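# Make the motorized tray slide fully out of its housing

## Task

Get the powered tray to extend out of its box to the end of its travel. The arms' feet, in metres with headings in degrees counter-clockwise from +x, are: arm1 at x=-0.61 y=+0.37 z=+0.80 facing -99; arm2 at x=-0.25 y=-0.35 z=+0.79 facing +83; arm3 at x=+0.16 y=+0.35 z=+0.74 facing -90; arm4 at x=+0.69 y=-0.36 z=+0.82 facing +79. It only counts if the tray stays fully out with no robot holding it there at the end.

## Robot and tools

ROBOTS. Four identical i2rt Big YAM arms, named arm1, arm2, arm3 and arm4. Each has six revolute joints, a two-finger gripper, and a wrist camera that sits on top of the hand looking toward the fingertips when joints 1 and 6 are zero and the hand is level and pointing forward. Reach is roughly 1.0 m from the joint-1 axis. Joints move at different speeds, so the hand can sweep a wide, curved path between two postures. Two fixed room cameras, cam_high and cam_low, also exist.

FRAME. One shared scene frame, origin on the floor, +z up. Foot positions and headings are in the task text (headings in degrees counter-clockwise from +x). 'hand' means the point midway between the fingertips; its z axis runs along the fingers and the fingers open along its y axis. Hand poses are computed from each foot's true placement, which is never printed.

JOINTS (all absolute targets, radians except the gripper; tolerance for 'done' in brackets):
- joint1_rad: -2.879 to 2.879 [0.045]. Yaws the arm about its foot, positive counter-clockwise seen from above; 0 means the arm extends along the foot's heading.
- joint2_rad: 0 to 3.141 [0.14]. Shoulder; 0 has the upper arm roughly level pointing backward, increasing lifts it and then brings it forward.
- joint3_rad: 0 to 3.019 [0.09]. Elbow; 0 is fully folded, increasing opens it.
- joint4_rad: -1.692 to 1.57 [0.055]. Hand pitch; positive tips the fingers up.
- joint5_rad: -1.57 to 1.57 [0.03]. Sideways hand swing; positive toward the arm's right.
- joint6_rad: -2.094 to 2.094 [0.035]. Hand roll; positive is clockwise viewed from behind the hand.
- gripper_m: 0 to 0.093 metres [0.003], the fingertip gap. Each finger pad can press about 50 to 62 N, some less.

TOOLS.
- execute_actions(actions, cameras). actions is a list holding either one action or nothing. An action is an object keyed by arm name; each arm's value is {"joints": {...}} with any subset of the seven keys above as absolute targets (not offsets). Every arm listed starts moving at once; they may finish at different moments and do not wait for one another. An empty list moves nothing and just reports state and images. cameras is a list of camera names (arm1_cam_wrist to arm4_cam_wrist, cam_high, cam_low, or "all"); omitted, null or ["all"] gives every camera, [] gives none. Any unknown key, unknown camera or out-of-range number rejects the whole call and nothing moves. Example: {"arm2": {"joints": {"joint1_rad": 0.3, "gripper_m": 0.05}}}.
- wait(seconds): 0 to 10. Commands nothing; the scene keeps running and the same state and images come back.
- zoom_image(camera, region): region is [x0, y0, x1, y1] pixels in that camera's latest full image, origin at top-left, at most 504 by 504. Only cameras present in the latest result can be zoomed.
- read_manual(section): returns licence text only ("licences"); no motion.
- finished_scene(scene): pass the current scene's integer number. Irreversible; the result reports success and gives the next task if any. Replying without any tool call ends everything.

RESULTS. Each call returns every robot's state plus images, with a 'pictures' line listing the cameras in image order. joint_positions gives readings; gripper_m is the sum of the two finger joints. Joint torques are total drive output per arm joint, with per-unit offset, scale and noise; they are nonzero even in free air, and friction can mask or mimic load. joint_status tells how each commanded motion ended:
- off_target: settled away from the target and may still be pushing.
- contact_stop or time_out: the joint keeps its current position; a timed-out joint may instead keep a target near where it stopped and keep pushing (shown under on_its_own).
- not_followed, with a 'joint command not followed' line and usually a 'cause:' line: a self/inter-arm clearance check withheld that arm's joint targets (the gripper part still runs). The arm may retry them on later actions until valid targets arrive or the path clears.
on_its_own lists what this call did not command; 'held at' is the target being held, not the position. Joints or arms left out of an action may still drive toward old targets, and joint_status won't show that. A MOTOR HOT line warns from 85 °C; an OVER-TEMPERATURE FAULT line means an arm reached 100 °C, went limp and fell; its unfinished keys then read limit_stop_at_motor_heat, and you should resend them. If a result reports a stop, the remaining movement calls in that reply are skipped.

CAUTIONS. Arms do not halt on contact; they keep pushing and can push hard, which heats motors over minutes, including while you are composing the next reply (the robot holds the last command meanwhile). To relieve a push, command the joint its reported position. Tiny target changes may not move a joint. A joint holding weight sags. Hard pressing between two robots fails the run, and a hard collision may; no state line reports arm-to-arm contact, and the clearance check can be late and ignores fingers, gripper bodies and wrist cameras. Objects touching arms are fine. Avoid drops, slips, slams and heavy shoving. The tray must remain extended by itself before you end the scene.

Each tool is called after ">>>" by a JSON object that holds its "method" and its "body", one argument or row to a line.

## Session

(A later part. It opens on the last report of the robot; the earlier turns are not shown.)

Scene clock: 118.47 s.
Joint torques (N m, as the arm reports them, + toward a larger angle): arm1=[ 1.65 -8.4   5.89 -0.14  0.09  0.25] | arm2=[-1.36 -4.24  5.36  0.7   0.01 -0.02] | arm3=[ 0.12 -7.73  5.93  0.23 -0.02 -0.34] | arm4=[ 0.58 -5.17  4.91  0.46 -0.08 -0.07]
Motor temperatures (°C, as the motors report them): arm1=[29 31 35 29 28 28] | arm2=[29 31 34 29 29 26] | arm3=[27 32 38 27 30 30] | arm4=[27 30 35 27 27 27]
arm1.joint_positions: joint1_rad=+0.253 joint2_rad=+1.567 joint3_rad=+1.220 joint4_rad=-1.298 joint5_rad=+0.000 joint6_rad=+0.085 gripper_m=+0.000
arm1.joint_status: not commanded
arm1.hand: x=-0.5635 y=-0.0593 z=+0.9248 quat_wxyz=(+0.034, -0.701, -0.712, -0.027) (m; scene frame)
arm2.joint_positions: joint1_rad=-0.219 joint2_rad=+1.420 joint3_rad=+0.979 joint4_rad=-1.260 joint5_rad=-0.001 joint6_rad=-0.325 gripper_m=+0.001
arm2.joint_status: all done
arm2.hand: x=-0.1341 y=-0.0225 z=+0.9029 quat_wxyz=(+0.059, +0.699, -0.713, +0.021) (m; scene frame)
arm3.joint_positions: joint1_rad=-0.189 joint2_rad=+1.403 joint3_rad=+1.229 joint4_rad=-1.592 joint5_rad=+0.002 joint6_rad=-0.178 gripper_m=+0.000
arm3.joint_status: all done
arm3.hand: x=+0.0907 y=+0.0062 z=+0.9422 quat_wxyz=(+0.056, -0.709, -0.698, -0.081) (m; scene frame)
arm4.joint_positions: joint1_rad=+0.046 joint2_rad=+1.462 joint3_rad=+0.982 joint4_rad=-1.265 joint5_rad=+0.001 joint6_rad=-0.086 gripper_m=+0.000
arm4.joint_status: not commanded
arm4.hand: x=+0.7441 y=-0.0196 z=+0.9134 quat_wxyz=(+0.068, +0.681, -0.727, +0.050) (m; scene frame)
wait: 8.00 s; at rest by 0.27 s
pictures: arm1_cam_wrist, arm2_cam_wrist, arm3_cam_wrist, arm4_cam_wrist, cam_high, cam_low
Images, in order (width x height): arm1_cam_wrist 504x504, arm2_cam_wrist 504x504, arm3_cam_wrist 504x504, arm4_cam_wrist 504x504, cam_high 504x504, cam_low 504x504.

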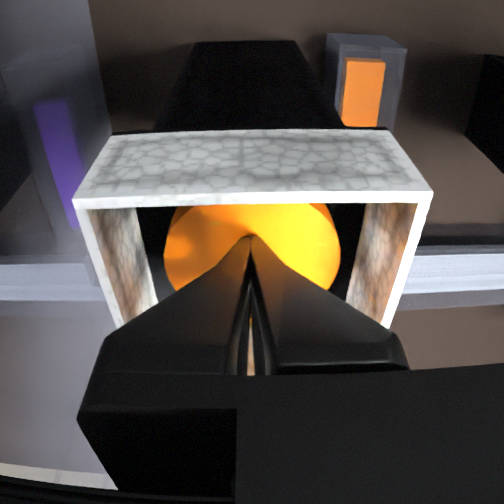

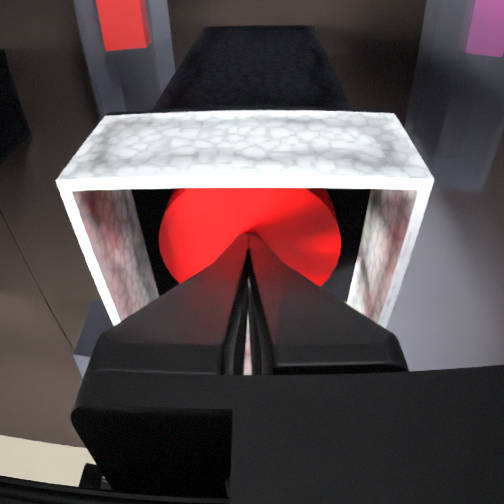

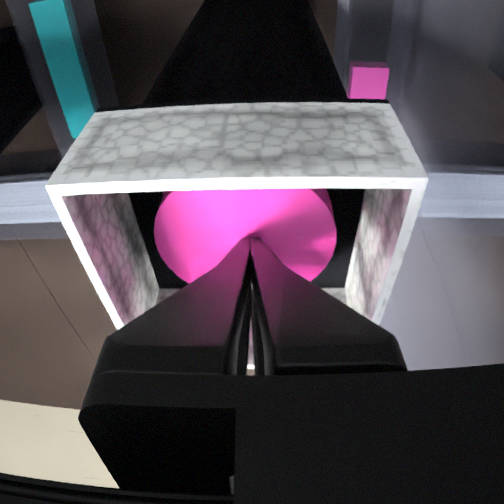

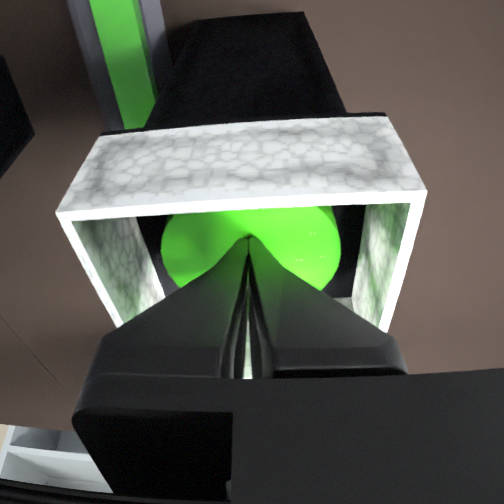

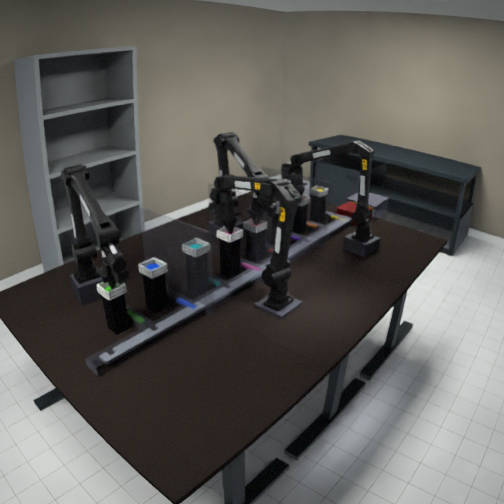

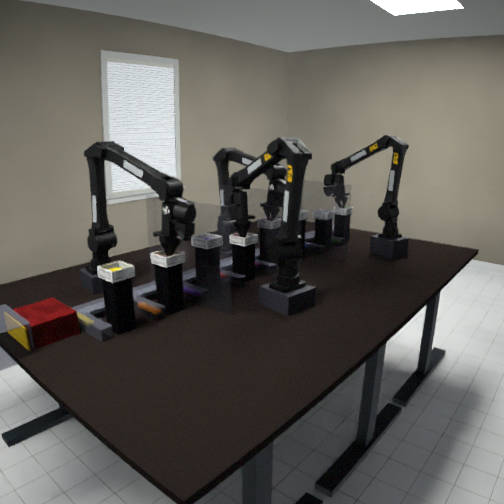

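>>> {"method": "execute_actions", "body": {
  "actions": [
    {"arm1":{"joints":{"joint2_rad":1.42}},"arm4":{"joints":{"joint2_rad":1.27}}}
  ],
  "cameras": []
}}

>>> {"method": "execute_actions", "body": {
  "actions": [
    {"arm1":{"joints":{"joint1_rad":-0.245,"joint4_rad":-1.15,"joint6_rad":-0.4}},"arm4":{"joints":{"joint1_rad":0.67,"joint4_rad":-1.14,"joint6_rad":0.47}}}
  ],
  "cameras": []
}}

>>> {"method": "execute_actions", "body": {
  "actions": [
    {"arm1":{"joints":{"joint2_rad":1.64}},"arm4":{"joints":{"joint2_rad":1.52}}}
  ],
  "cameras": []
}}

>>> {"method": "wait", "body": {
  "seconds": 10
}}

>>> {"method": "wait", "body": {
  "seconds": 10
}}

>>> {"method": "zoom_image", "body": {
  "camera": "cam_high",
  "region": [80,270,240,385]
}}

Scene clock: 129.07 s.
Joint torques (N m, as the arm reports them, + toward a larger angle): arm1=[  0.45 -11.7    8.76   0.48   0.06   0.23] | arm2=[-1.42 -4.24  5.36  0.7   0.   -0.02] | arm3=[ 0.4  -7.93  5.89  0.25 -0.02 -0.31] | arm4=[ 0.51 -8.27  7.63  0.87 -0.08 -0.06]
Motor temperatures (°C, as the motors report them): arm1=[29 31 36 29 28 28] | arm2=[29 31 34 29 29 26] | arm3=[27 32 38 26 30 30] | arm4=[27 30 36 27 27 27]
arm1.joint_positions: joint1_rad=+0.253 joint2_rad=+1.412 joint3_rad=+1.194 joint4_rad=-1.298 joint5_rad=+0.000 joint6_rad=+0.085 gripper_m=+0.000
arm1.joint_status: all done
arm1.hand: x=-0.5648 y=-0.0459 z=+0.9777 quat_wxyz=(-0.016, -0.701, -0.712, +0.014) (m; scene frame)
arm2.joint_positions: joint1_rad=-0.219 joint2_rad=+1.420 joint3_rad=+0.979 joint4_rad=-1.260 joint5_rad=-0.001 joint6_rad=-0.325 gripper_m=+0.001
arm2.joint_status: not commanded
arm2.hand: x=-0.1341 y=-0.0225 z=+0.9029 quat_wxyz=(+0.059, +0.699, -0.713, +0.021) (m; scene frame)
arm3.joint_positions: joint1_rad=-0.189 joint2_rad=+1.403 joint3_rad=+1.229 joint4_rad=-1.592 joint5_rad=+0.002 joint6_rad=-0.178 gripper_m=+0.000
arm3.joint_status: not commanded
arm3.hand: x=+0.0907 y=+0.0062 z=+0.9422 quat_wxyz=(+0.056, -0.709, -0.698, -0.081) (m; scene frame)
arm4.joint_positions: joint1_rad=+0.046 joint2_rad=+1.255 joint3_rad=+0.957 joint4_rad=-1.264 joint5_rad=+0.001 joint6_rad=-0.086 gripper_m=+0.000
arm4.joint_status: all done
arm4.hand: x=+0.7431 y=-0.0285 z=+0.9708 quat_wxyz=(-0.003, +0.683, -0.730, -0.006) (m; scene frame)
pictures: none
No camera images: the call's "cameras" was empty. Leave "cameras" out to get every camera's image.

Scene clock: 130.63 s.
Joint torques (N m, as the arm reports them, + toward a larger angle): arm1=[  2.54 -13.02   8.65   1.14  -0.02  -0.02] | arm2=[-1.37 -4.27  5.34  0.7   0.   -0.02] | arm3=[ 0.35 -8.15  6.05  0.23 -0.02 -0.31] | arm4=[ 1.71 -8.49  7.77  1.39 -0.02  0.18]
Motor temperatures (°C, as the motors report them): arm1=[29 31 36 29 28 28] | arm2=[29 31 34 29 29 26] | arm3=[27 32 38 26 30 30] | arm4=[27 30 36 27 27 27]
arm1.joint_positions: joint1_rad=-0.250 joint2_rad=+1.412 joint3_rad=+1.194 joint4_rad=-1.163 joint5_rad=+0.001 joint6_rad=-0.385 gripper_m=+0.000
arm1.joint_status: all done
arm1.hand: x=-0.7821 y=-0.0450 z=+0.9823 quat_wxyz=(-0.031, -0.710, -0.698, +0.085) (m; scene frame)
arm2.joint_positions: joint1_rad=-0.219 joint2_rad=+1.420 joint3_rad=+0.979 joint4_rad=-1.260 joint5_rad=-0.001 joint6_rad=-0.325 gripper_m=+0.001
arm2.joint_status: not commanded
arm2.hand: x=-0.1341 y=-0.0225 z=+0.9029 quat_wxyz=(+0.059, +0.699, -0.713, +0.021) (m; scene frame)
arm3.joint_positions: joint1_rad=-0.189 joint2_rad=+1.403 joint3_rad=+1.229 joint4_rad=-1.592 joint5_rad=+0.002 joint6_rad=-0.178 gripper_m=+0.000
arm3.joint_status: not commanded
arm3.hand: x=+0.0907 y=+0.0062 z=+0.9422 quat_wxyz=(+0.056, -0.709, -0.698, -0.081) (m; scene frame)
arm4.joint_positions: joint1_rad=+0.664 joint2_rad=+1.257 joint3_rad=+0.957 joint4_rad=-1.150 joint5_rad=+0.001 joint6_rad=+0.455 gripper_m=+0.000
arm4.joint_status: all done
arm4.hand: x=+0.5288 y=-0.0349 z=+0.9731 quat_wxyz=(-0.019, +0.709, -0.702, -0.060) (m; scene frame)
pictures: none
No camera images: the call's "cameras" was empty. Leave "cameras" out to get every camera's image.

Scene clock: 131.50 s.
Joint torques (N m, as the arm reports them, + toward a larger angle): arm1=[ 1.83 -8.06  6.14  0.92 -0.04 -0.08] | arm2=[-1.36 -4.23  5.36  0.7   0.   -0.02] | arm3=[ 0.37 -8.15  6.    0.27 -0.02 -0.31] | arm4=[ 1.73 -5.32  5.31  1.   -0.04  0.18]
Motor temperatures (°C, as the motors report them): arm1=[29 32 36 29 28 28] | arm2=[29 31 34 29 29 26] | arm3=[27 32 38 26 30 30] | arm4=[27 30 36 27 27 27]
arm1.joint_positions: joint1_rad=-0.250 joint2_rad=+1.562 joint3_rad=+1.220 joint4_rad=-1.157 joint5_rad=+0.002 joint6_rad=-0.386 gripper_m=+0.000
arm1.joint_status: all done
arm1.hand: x=-0.7886 y=-0.0587 z=+0.9275 quat_wxyz=(-0.008, -0.713, -0.701, +0.030) (m; scene frame)
arm2.joint_positions: joint1_rad=-0.219 joint2_rad=+1.420 joint3_rad=+0.979 joint4_rad=-1.260 joint5_rad=-0.001 joint6_rad=-0.325 gripper_m=+0.001
arm2.joint_status: not commanded
arm2.hand: x=-0.1341 y=-0.0225 z=+0.9029 quat_wxyz=(+0.059, +0.699, -0.713, +0.021) (m; scene frame)
arm3.joint_positions: joint1_rad=-0.189 joint2_rad=+1.403 joint3_rad=+1.229 joint4_rad=-1.592 joint5_rad=+0.002 joint6_rad=-0.178 gripper_m=+0.000
arm3.joint_status: not commanded
arm3.hand: x=+0.0907 y=+0.0062 z=+0.9422 quat_wxyz=(+0.056, -0.709, -0.698, -0.081) (m; scene frame)
arm4.joint_positions: joint1_rad=+0.664 joint2_rad=+1.442 joint3_rad=+0.980 joint4_rad=-1.150 joint5_rad=+0.001 joint6_rad=+0.456 gripper_m=+0.000
arm4.joint_status: all done
arm4.hand: x=+0.5247 y=-0.0270 z=+0.9175 quat_wxyz=(+0.006, +0.710, -0.704, +0.016) (m; scene frame)
pictures: none
No camera images: the call's "cameras" was empty. Leave "cameras" out to get every camera's image.

Scene clock: 141.50 s.
Joint torques (N m, as the arm reports them, + toward a larger angle): arm1=[ 1.58 -8.29  6.39  0.76 -0.06 -0.05] | arm2=[-1.36 -4.16  5.34  0.69  0.   -0.02] | arm3=[ 0.24 -7.85  5.88  0.37  0.02 -0.33] | arm4=[ 1.78 -5.53  5.38  1.04 -0.04  0.16]
Motor temperatures (°C, as the motors report them): arm1=[29 31 36 29 28 28] | arm2=[29 31 34 29 29 26] | arm3=[27 32 38 26 30 30] | arm4=[27 30 36 27 27 27]
arm1.joint_positions: joint1_rad=-0.250 joint2_rad=+1.562 joint3_rad=+1.220 joint4_rad=-1.157 joint5_rad=+0.002 joint6_rad=-0.386 gripper_m=+0.000
arm1.joint_status: all done
arm1.hand: x=-0.7886 y=-0.0587 z=+0.9275 quat_wxyz=(-0.008, -0.713, -0.701, +0.030) (m; scene frame)
arm2.joint_positions: joint1_rad=-0.219 joint2_rad=+1.420 joint3_rad=+0.979 joint4_rad=-1.260 joint5_rad=-0.001 joint6_rad=-0.325 gripper_m=+0.001
arm2.joint_status: not commanded
arm2.hand: x=-0.1341 y=-0.0225 z=+0.9029 quat_wxyz=(+0.059, +0.699, -0.713, +0.021) (m; scene frame)
arm3.joint_positions: joint1_rad=-0.189 joint2_rad=+1.403 joint3_rad=+1.229 joint4_rad=-1.592 joint5_rad=+0.002 joint6_rad=-0.178 gripper_m=+0.000
arm3.joint_status: not commanded
arm3.hand: x=+0.0907 y=+0.0062 z=+0.9422 quat_wxyz=(+0.056, -0.709, -0.698, -0.081) (m; scene frame)
arm4.joint_positions: joint1_rad=+0.664 joint2_rad=+1.442 joint3_rad=+0.980 joint4_rad=-1.150 joint5_rad=+0.001 joint6_rad=+0.456 gripper_m=+0.000
arm4.joint_status: all done
arm4.hand: x=+0.5247 y=-0.0270 z=+0.9175 quat_wxyz=(+0.006, +0.710, -0.704, +0.016) (m; scene frame)
wait: 10.00 s; at rest by 0.27 s
pictures: arm1_cam_wrist, arm2_cam_wrist, arm3_cam_wrist, arm4_cam_wrist, cam_high, cam_low
Images, in order (width x height): arm1_cam_wrist 504x504, arm2_cam_wrist 504x504, arm3_cam_wrist 504x504, arm4_cam_wrist 504x504, cam_high 504x504, cam_low 504x504.

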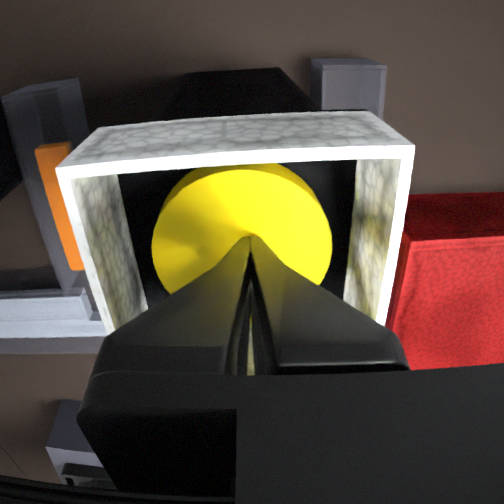

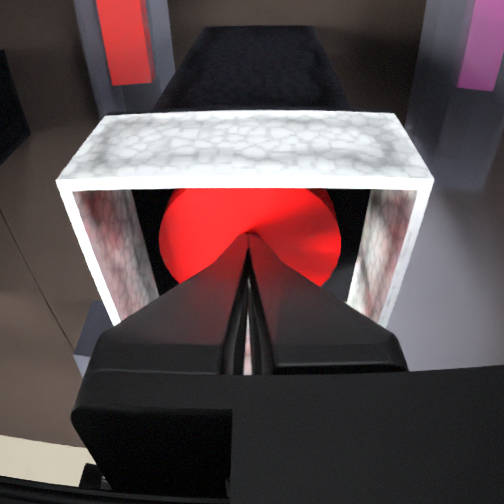

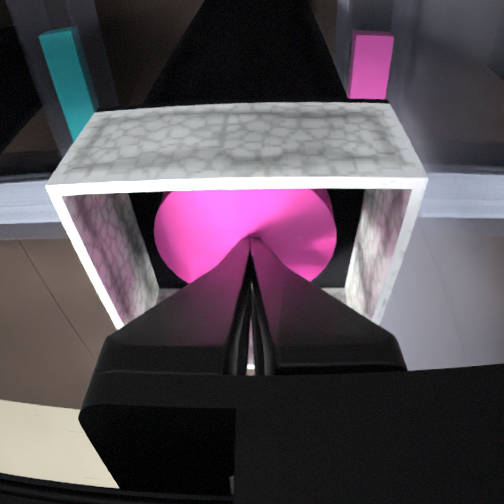

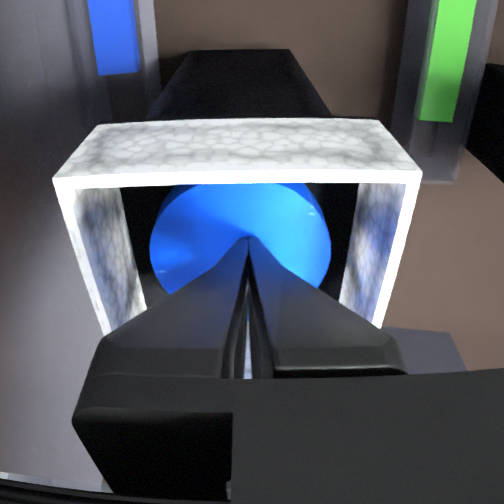

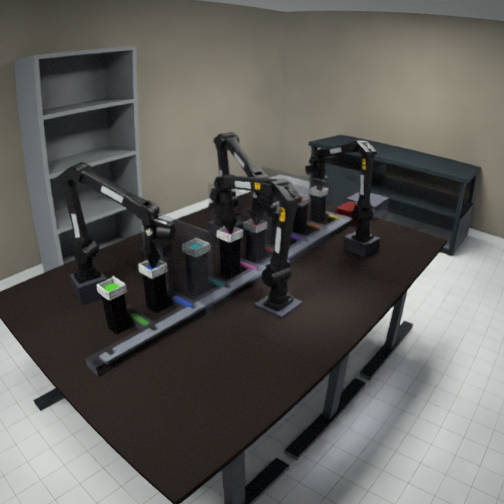

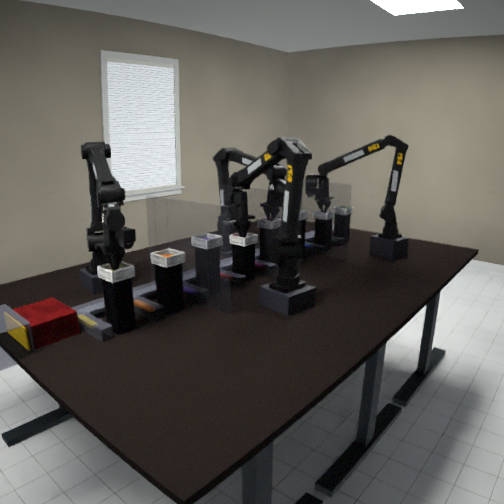

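Scene clock: 151.50 s.
Joint torques (N m, as the arm reports them, + toward a larger angle): arm1=[ 1.99 -9.12  5.98  0.92 -0.07 -0.03] | arm2=[-1.42 -4.21  5.36  0.7   0.   -0.02] | arm3=[ 0.51 -7.82  5.95  0.18 -0.04 -0.31] | arm4=[ 1.7  -5.33  5.33  1.05 -0.04  0.18]
Motor temperatures (°C, as the motors report them): arm1=[29 31 36 29 28 28] | arm2=[29 31 34 29 29 26] | arm3=[27 32 38 26 30 30] | arm4=[27 30 36 27 27 27]
arm1.joint_positions: joint1_rad=-0.250 joint2_rad=+1.562 joint3_rad=+1.220 joint4_rad=-1.157 joint5_rad=+0.002 joint6_rad=-0.386 gripper_m=+0.000
arm1.joint_status: all done
arm1.hand: x=-0.7886 y=-0.0587 z=+0.9275 quat_wxyz=(-0.008, -0.713, -0.701, +0.030) (m; scene frame)
arm2.joint_positions: joint1_rad=-0.219 joint2_rad=+1.420 joint3_rad=+0.979 joint4_rad=-1.260 joint5_rad=-0.001 joint6_rad=-0.325 gripper_m=+0.001
arm2.joint_status: not commanded
arm2.hand: x=-0.1341 y=-0.0225 z=+0.9029 quat_wxyz=(+0.059, +0.699, -0.713, +0.021) (m; scene frame)
arm3.joint_positions: joint1_rad=-0.189 joint2_rad=+1.403 joint3_rad=+1.229 joint4_rad=-1.592 joint5_rad=+0.002 joint6_rad=-0.178 gripper_m=+0.000
arm3.joint_status: not commanded
arm3.hand: x=+0.0907 y=+0.0062 z=+0.9422 quat_wxyz=(+0.056, -0.709, -0.698, -0.081) (m; scene frame)
arm4.joint_positions: joint1_rad=+0.664 joint2_rad=+1.442 joint3_rad=+0.980 joint4_rad=-1.150 joint5_rad=+0.001 joint6_rad=+0.456 gripper_m=+0.000
arm4.joint_status: all done
arm4.hand: x=+0.5247 y=-0.0270 z=+0.9175 quat_wxyz=(+0.006, +0.710, -0.704, +0.016) (m; scene frame)
wait: 10.00 s; at rest by 0.27 s
pictures: arm1_cam_wrist, arm2_cam_wrist, arm3_cam_wrist, arm4_cam_wrist, cam_high, cam_low
Images, in order (width x height): arm1_cam_wrist 504x504, arm2_cam_wrist 504x504, arm3_cam_wrist 504x504, arm4_cam_wrist 504x504, cam_high 504x504, cam_low 504x504.

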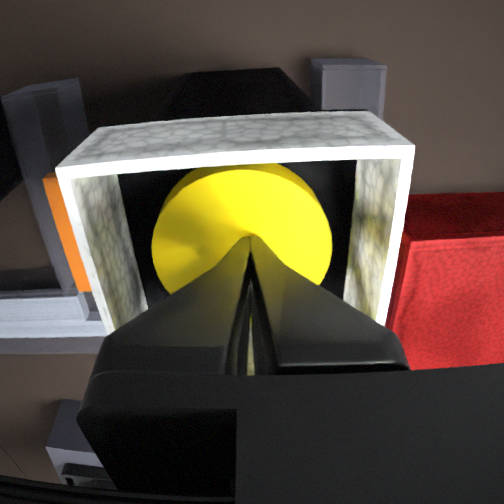

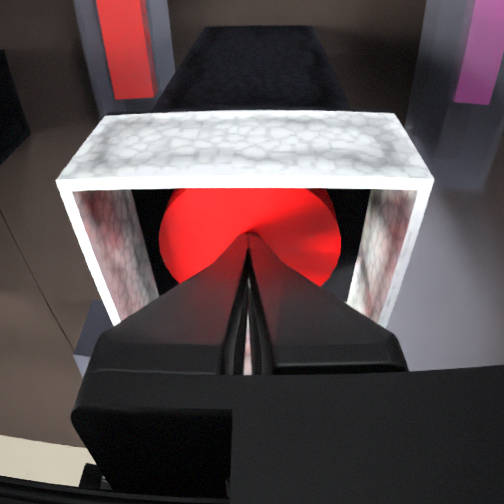

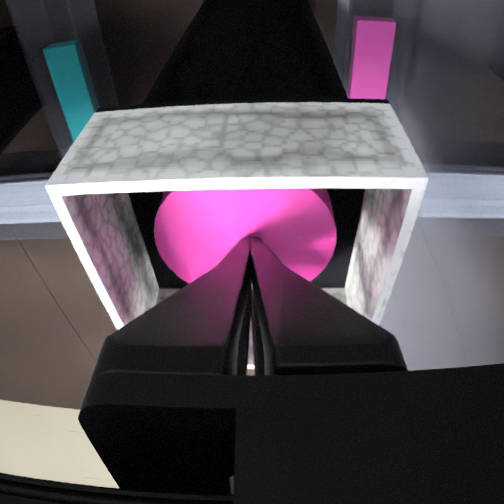

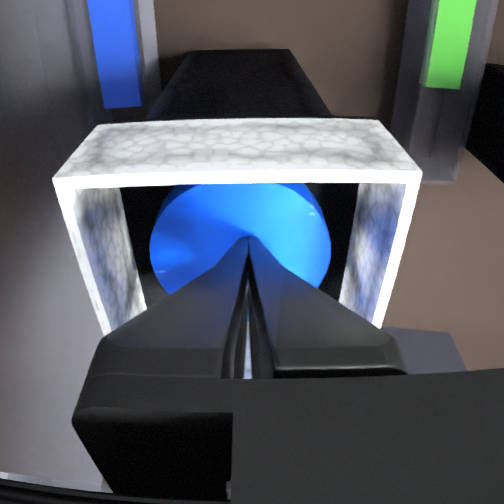

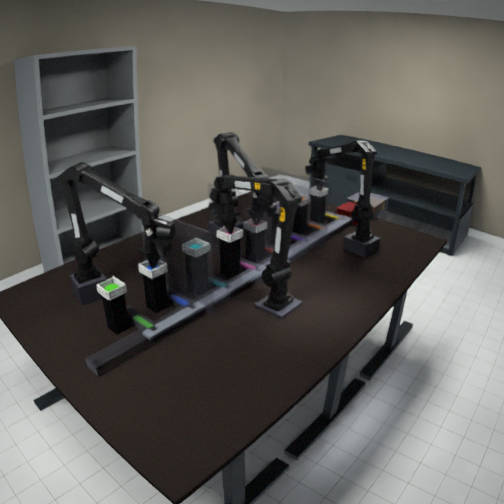

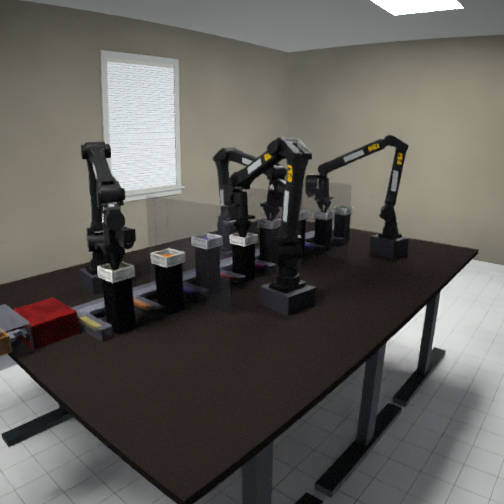

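Region (80, 270, 240, 385) of cam_high's 504x504 image, scaled by 3.150, with more detail than that image has; it fills the top 362 rows of this view, and the rest is white.

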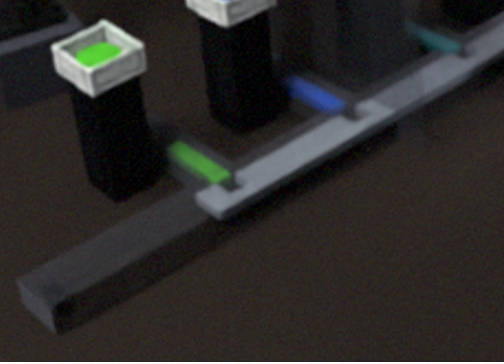

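>>> {"method": "execute_actions", "body": {
  "actions": [
    {"arm1":{"joints":{"joint2_rad":1.45}},"arm2":{"joints":{"joint2_rad":1.3}},"arm3":{"joints":{"joint2_rad":1.28}},"arm4":{"joints":{"joint2_rad":1.32}}}
  ],
  "cameras": []
}}

>>> {"method": "finished_scene", "body": {
  "scene": 2
}}

Scene clock: 156.27 s.
Joint torques (N m, as the arm reports them, + toward a larger angle): arm1=[  2.02 -12.73   8.62   0.72  -0.01  -0.07] | arm2=[-1.42 -7.21  7.05  0.68  0.   -0.02] | arm3=[ 0.49 -9.37  7.93  0.51 -0.03 -0.34] | arm4=[ 1.69 -9.26  7.49  0.99 -0.05  0.17]
Motor temperatures (°C, as the motors report them): arm1=[29 32 36 29 28 28] | arm2=[29 31 35 29 29 26] | arm3=[27 32 38 26 30 30] | arm4=[27 30 36 27 27 27]
arm1.joint_positions: joint1_rad=-0.250 joint2_rad=+1.448 joint3_rad=+1.195 joint4_rad=-1.153 joint5_rad=+0.002 joint6_rad=-0.386 gripper_m=+0.000
arm1.joint_status: all done
arm1.hand: x=-0.7842 y=-0.0491 z=+0.9678 quat_wxyz=(-0.026, -0.711, -0.699, +0.073) (m; scene frame)
arm2.joint_positions: joint1_rad=-0.219 joint2_rad=+1.294 joint3_rad=+0.961 joint4_rad=-1.254 joint5_rad=-0.001 joint6_rad=-0.325 gripper_m=+0.001
arm2.joint_status: all done
arm2.hand: x=-0.1355 y=-0.0275 z=+0.9375 quat_wxyz=(+0.007, +0.700, -0.714, -0.003) (m; scene frame)
arm3.joint_positions: joint1_rad=-0.189 joint2_rad=+1.266 joint3_rad=+1.206 joint4_rad=-1.592 joint5_rad=+0.002 joint6_rad=-0.178 gripper_m=+0.000
arm3.joint_status: all done
arm3.hand: x=+0.0945 y=+0.0255 z=+0.9783 quat_wxyz=(+0.025, -0.712, -0.701, -0.035) (m; scene frame)
arm4.joint_positions: joint1_rad=+0.664 joint2_rad=+1.308 joint3_rad=+0.958 joint4_rad=-1.144 joint5_rad=+0.001 joint6_rad=+0.456 gripper_m=+0.000
arm4.joint_status: all done
arm4.hand: x=+0.5275 y=-0.0322 z=+0.9563 quat_wxyz=(-0.013, +0.710, -0.703, -0.040) (m; scene frame)
pictures: none
No camera images: the call's "cameras" was empty. Leave "cameras" out to get every camera's image.

The scene is finished: the task was done.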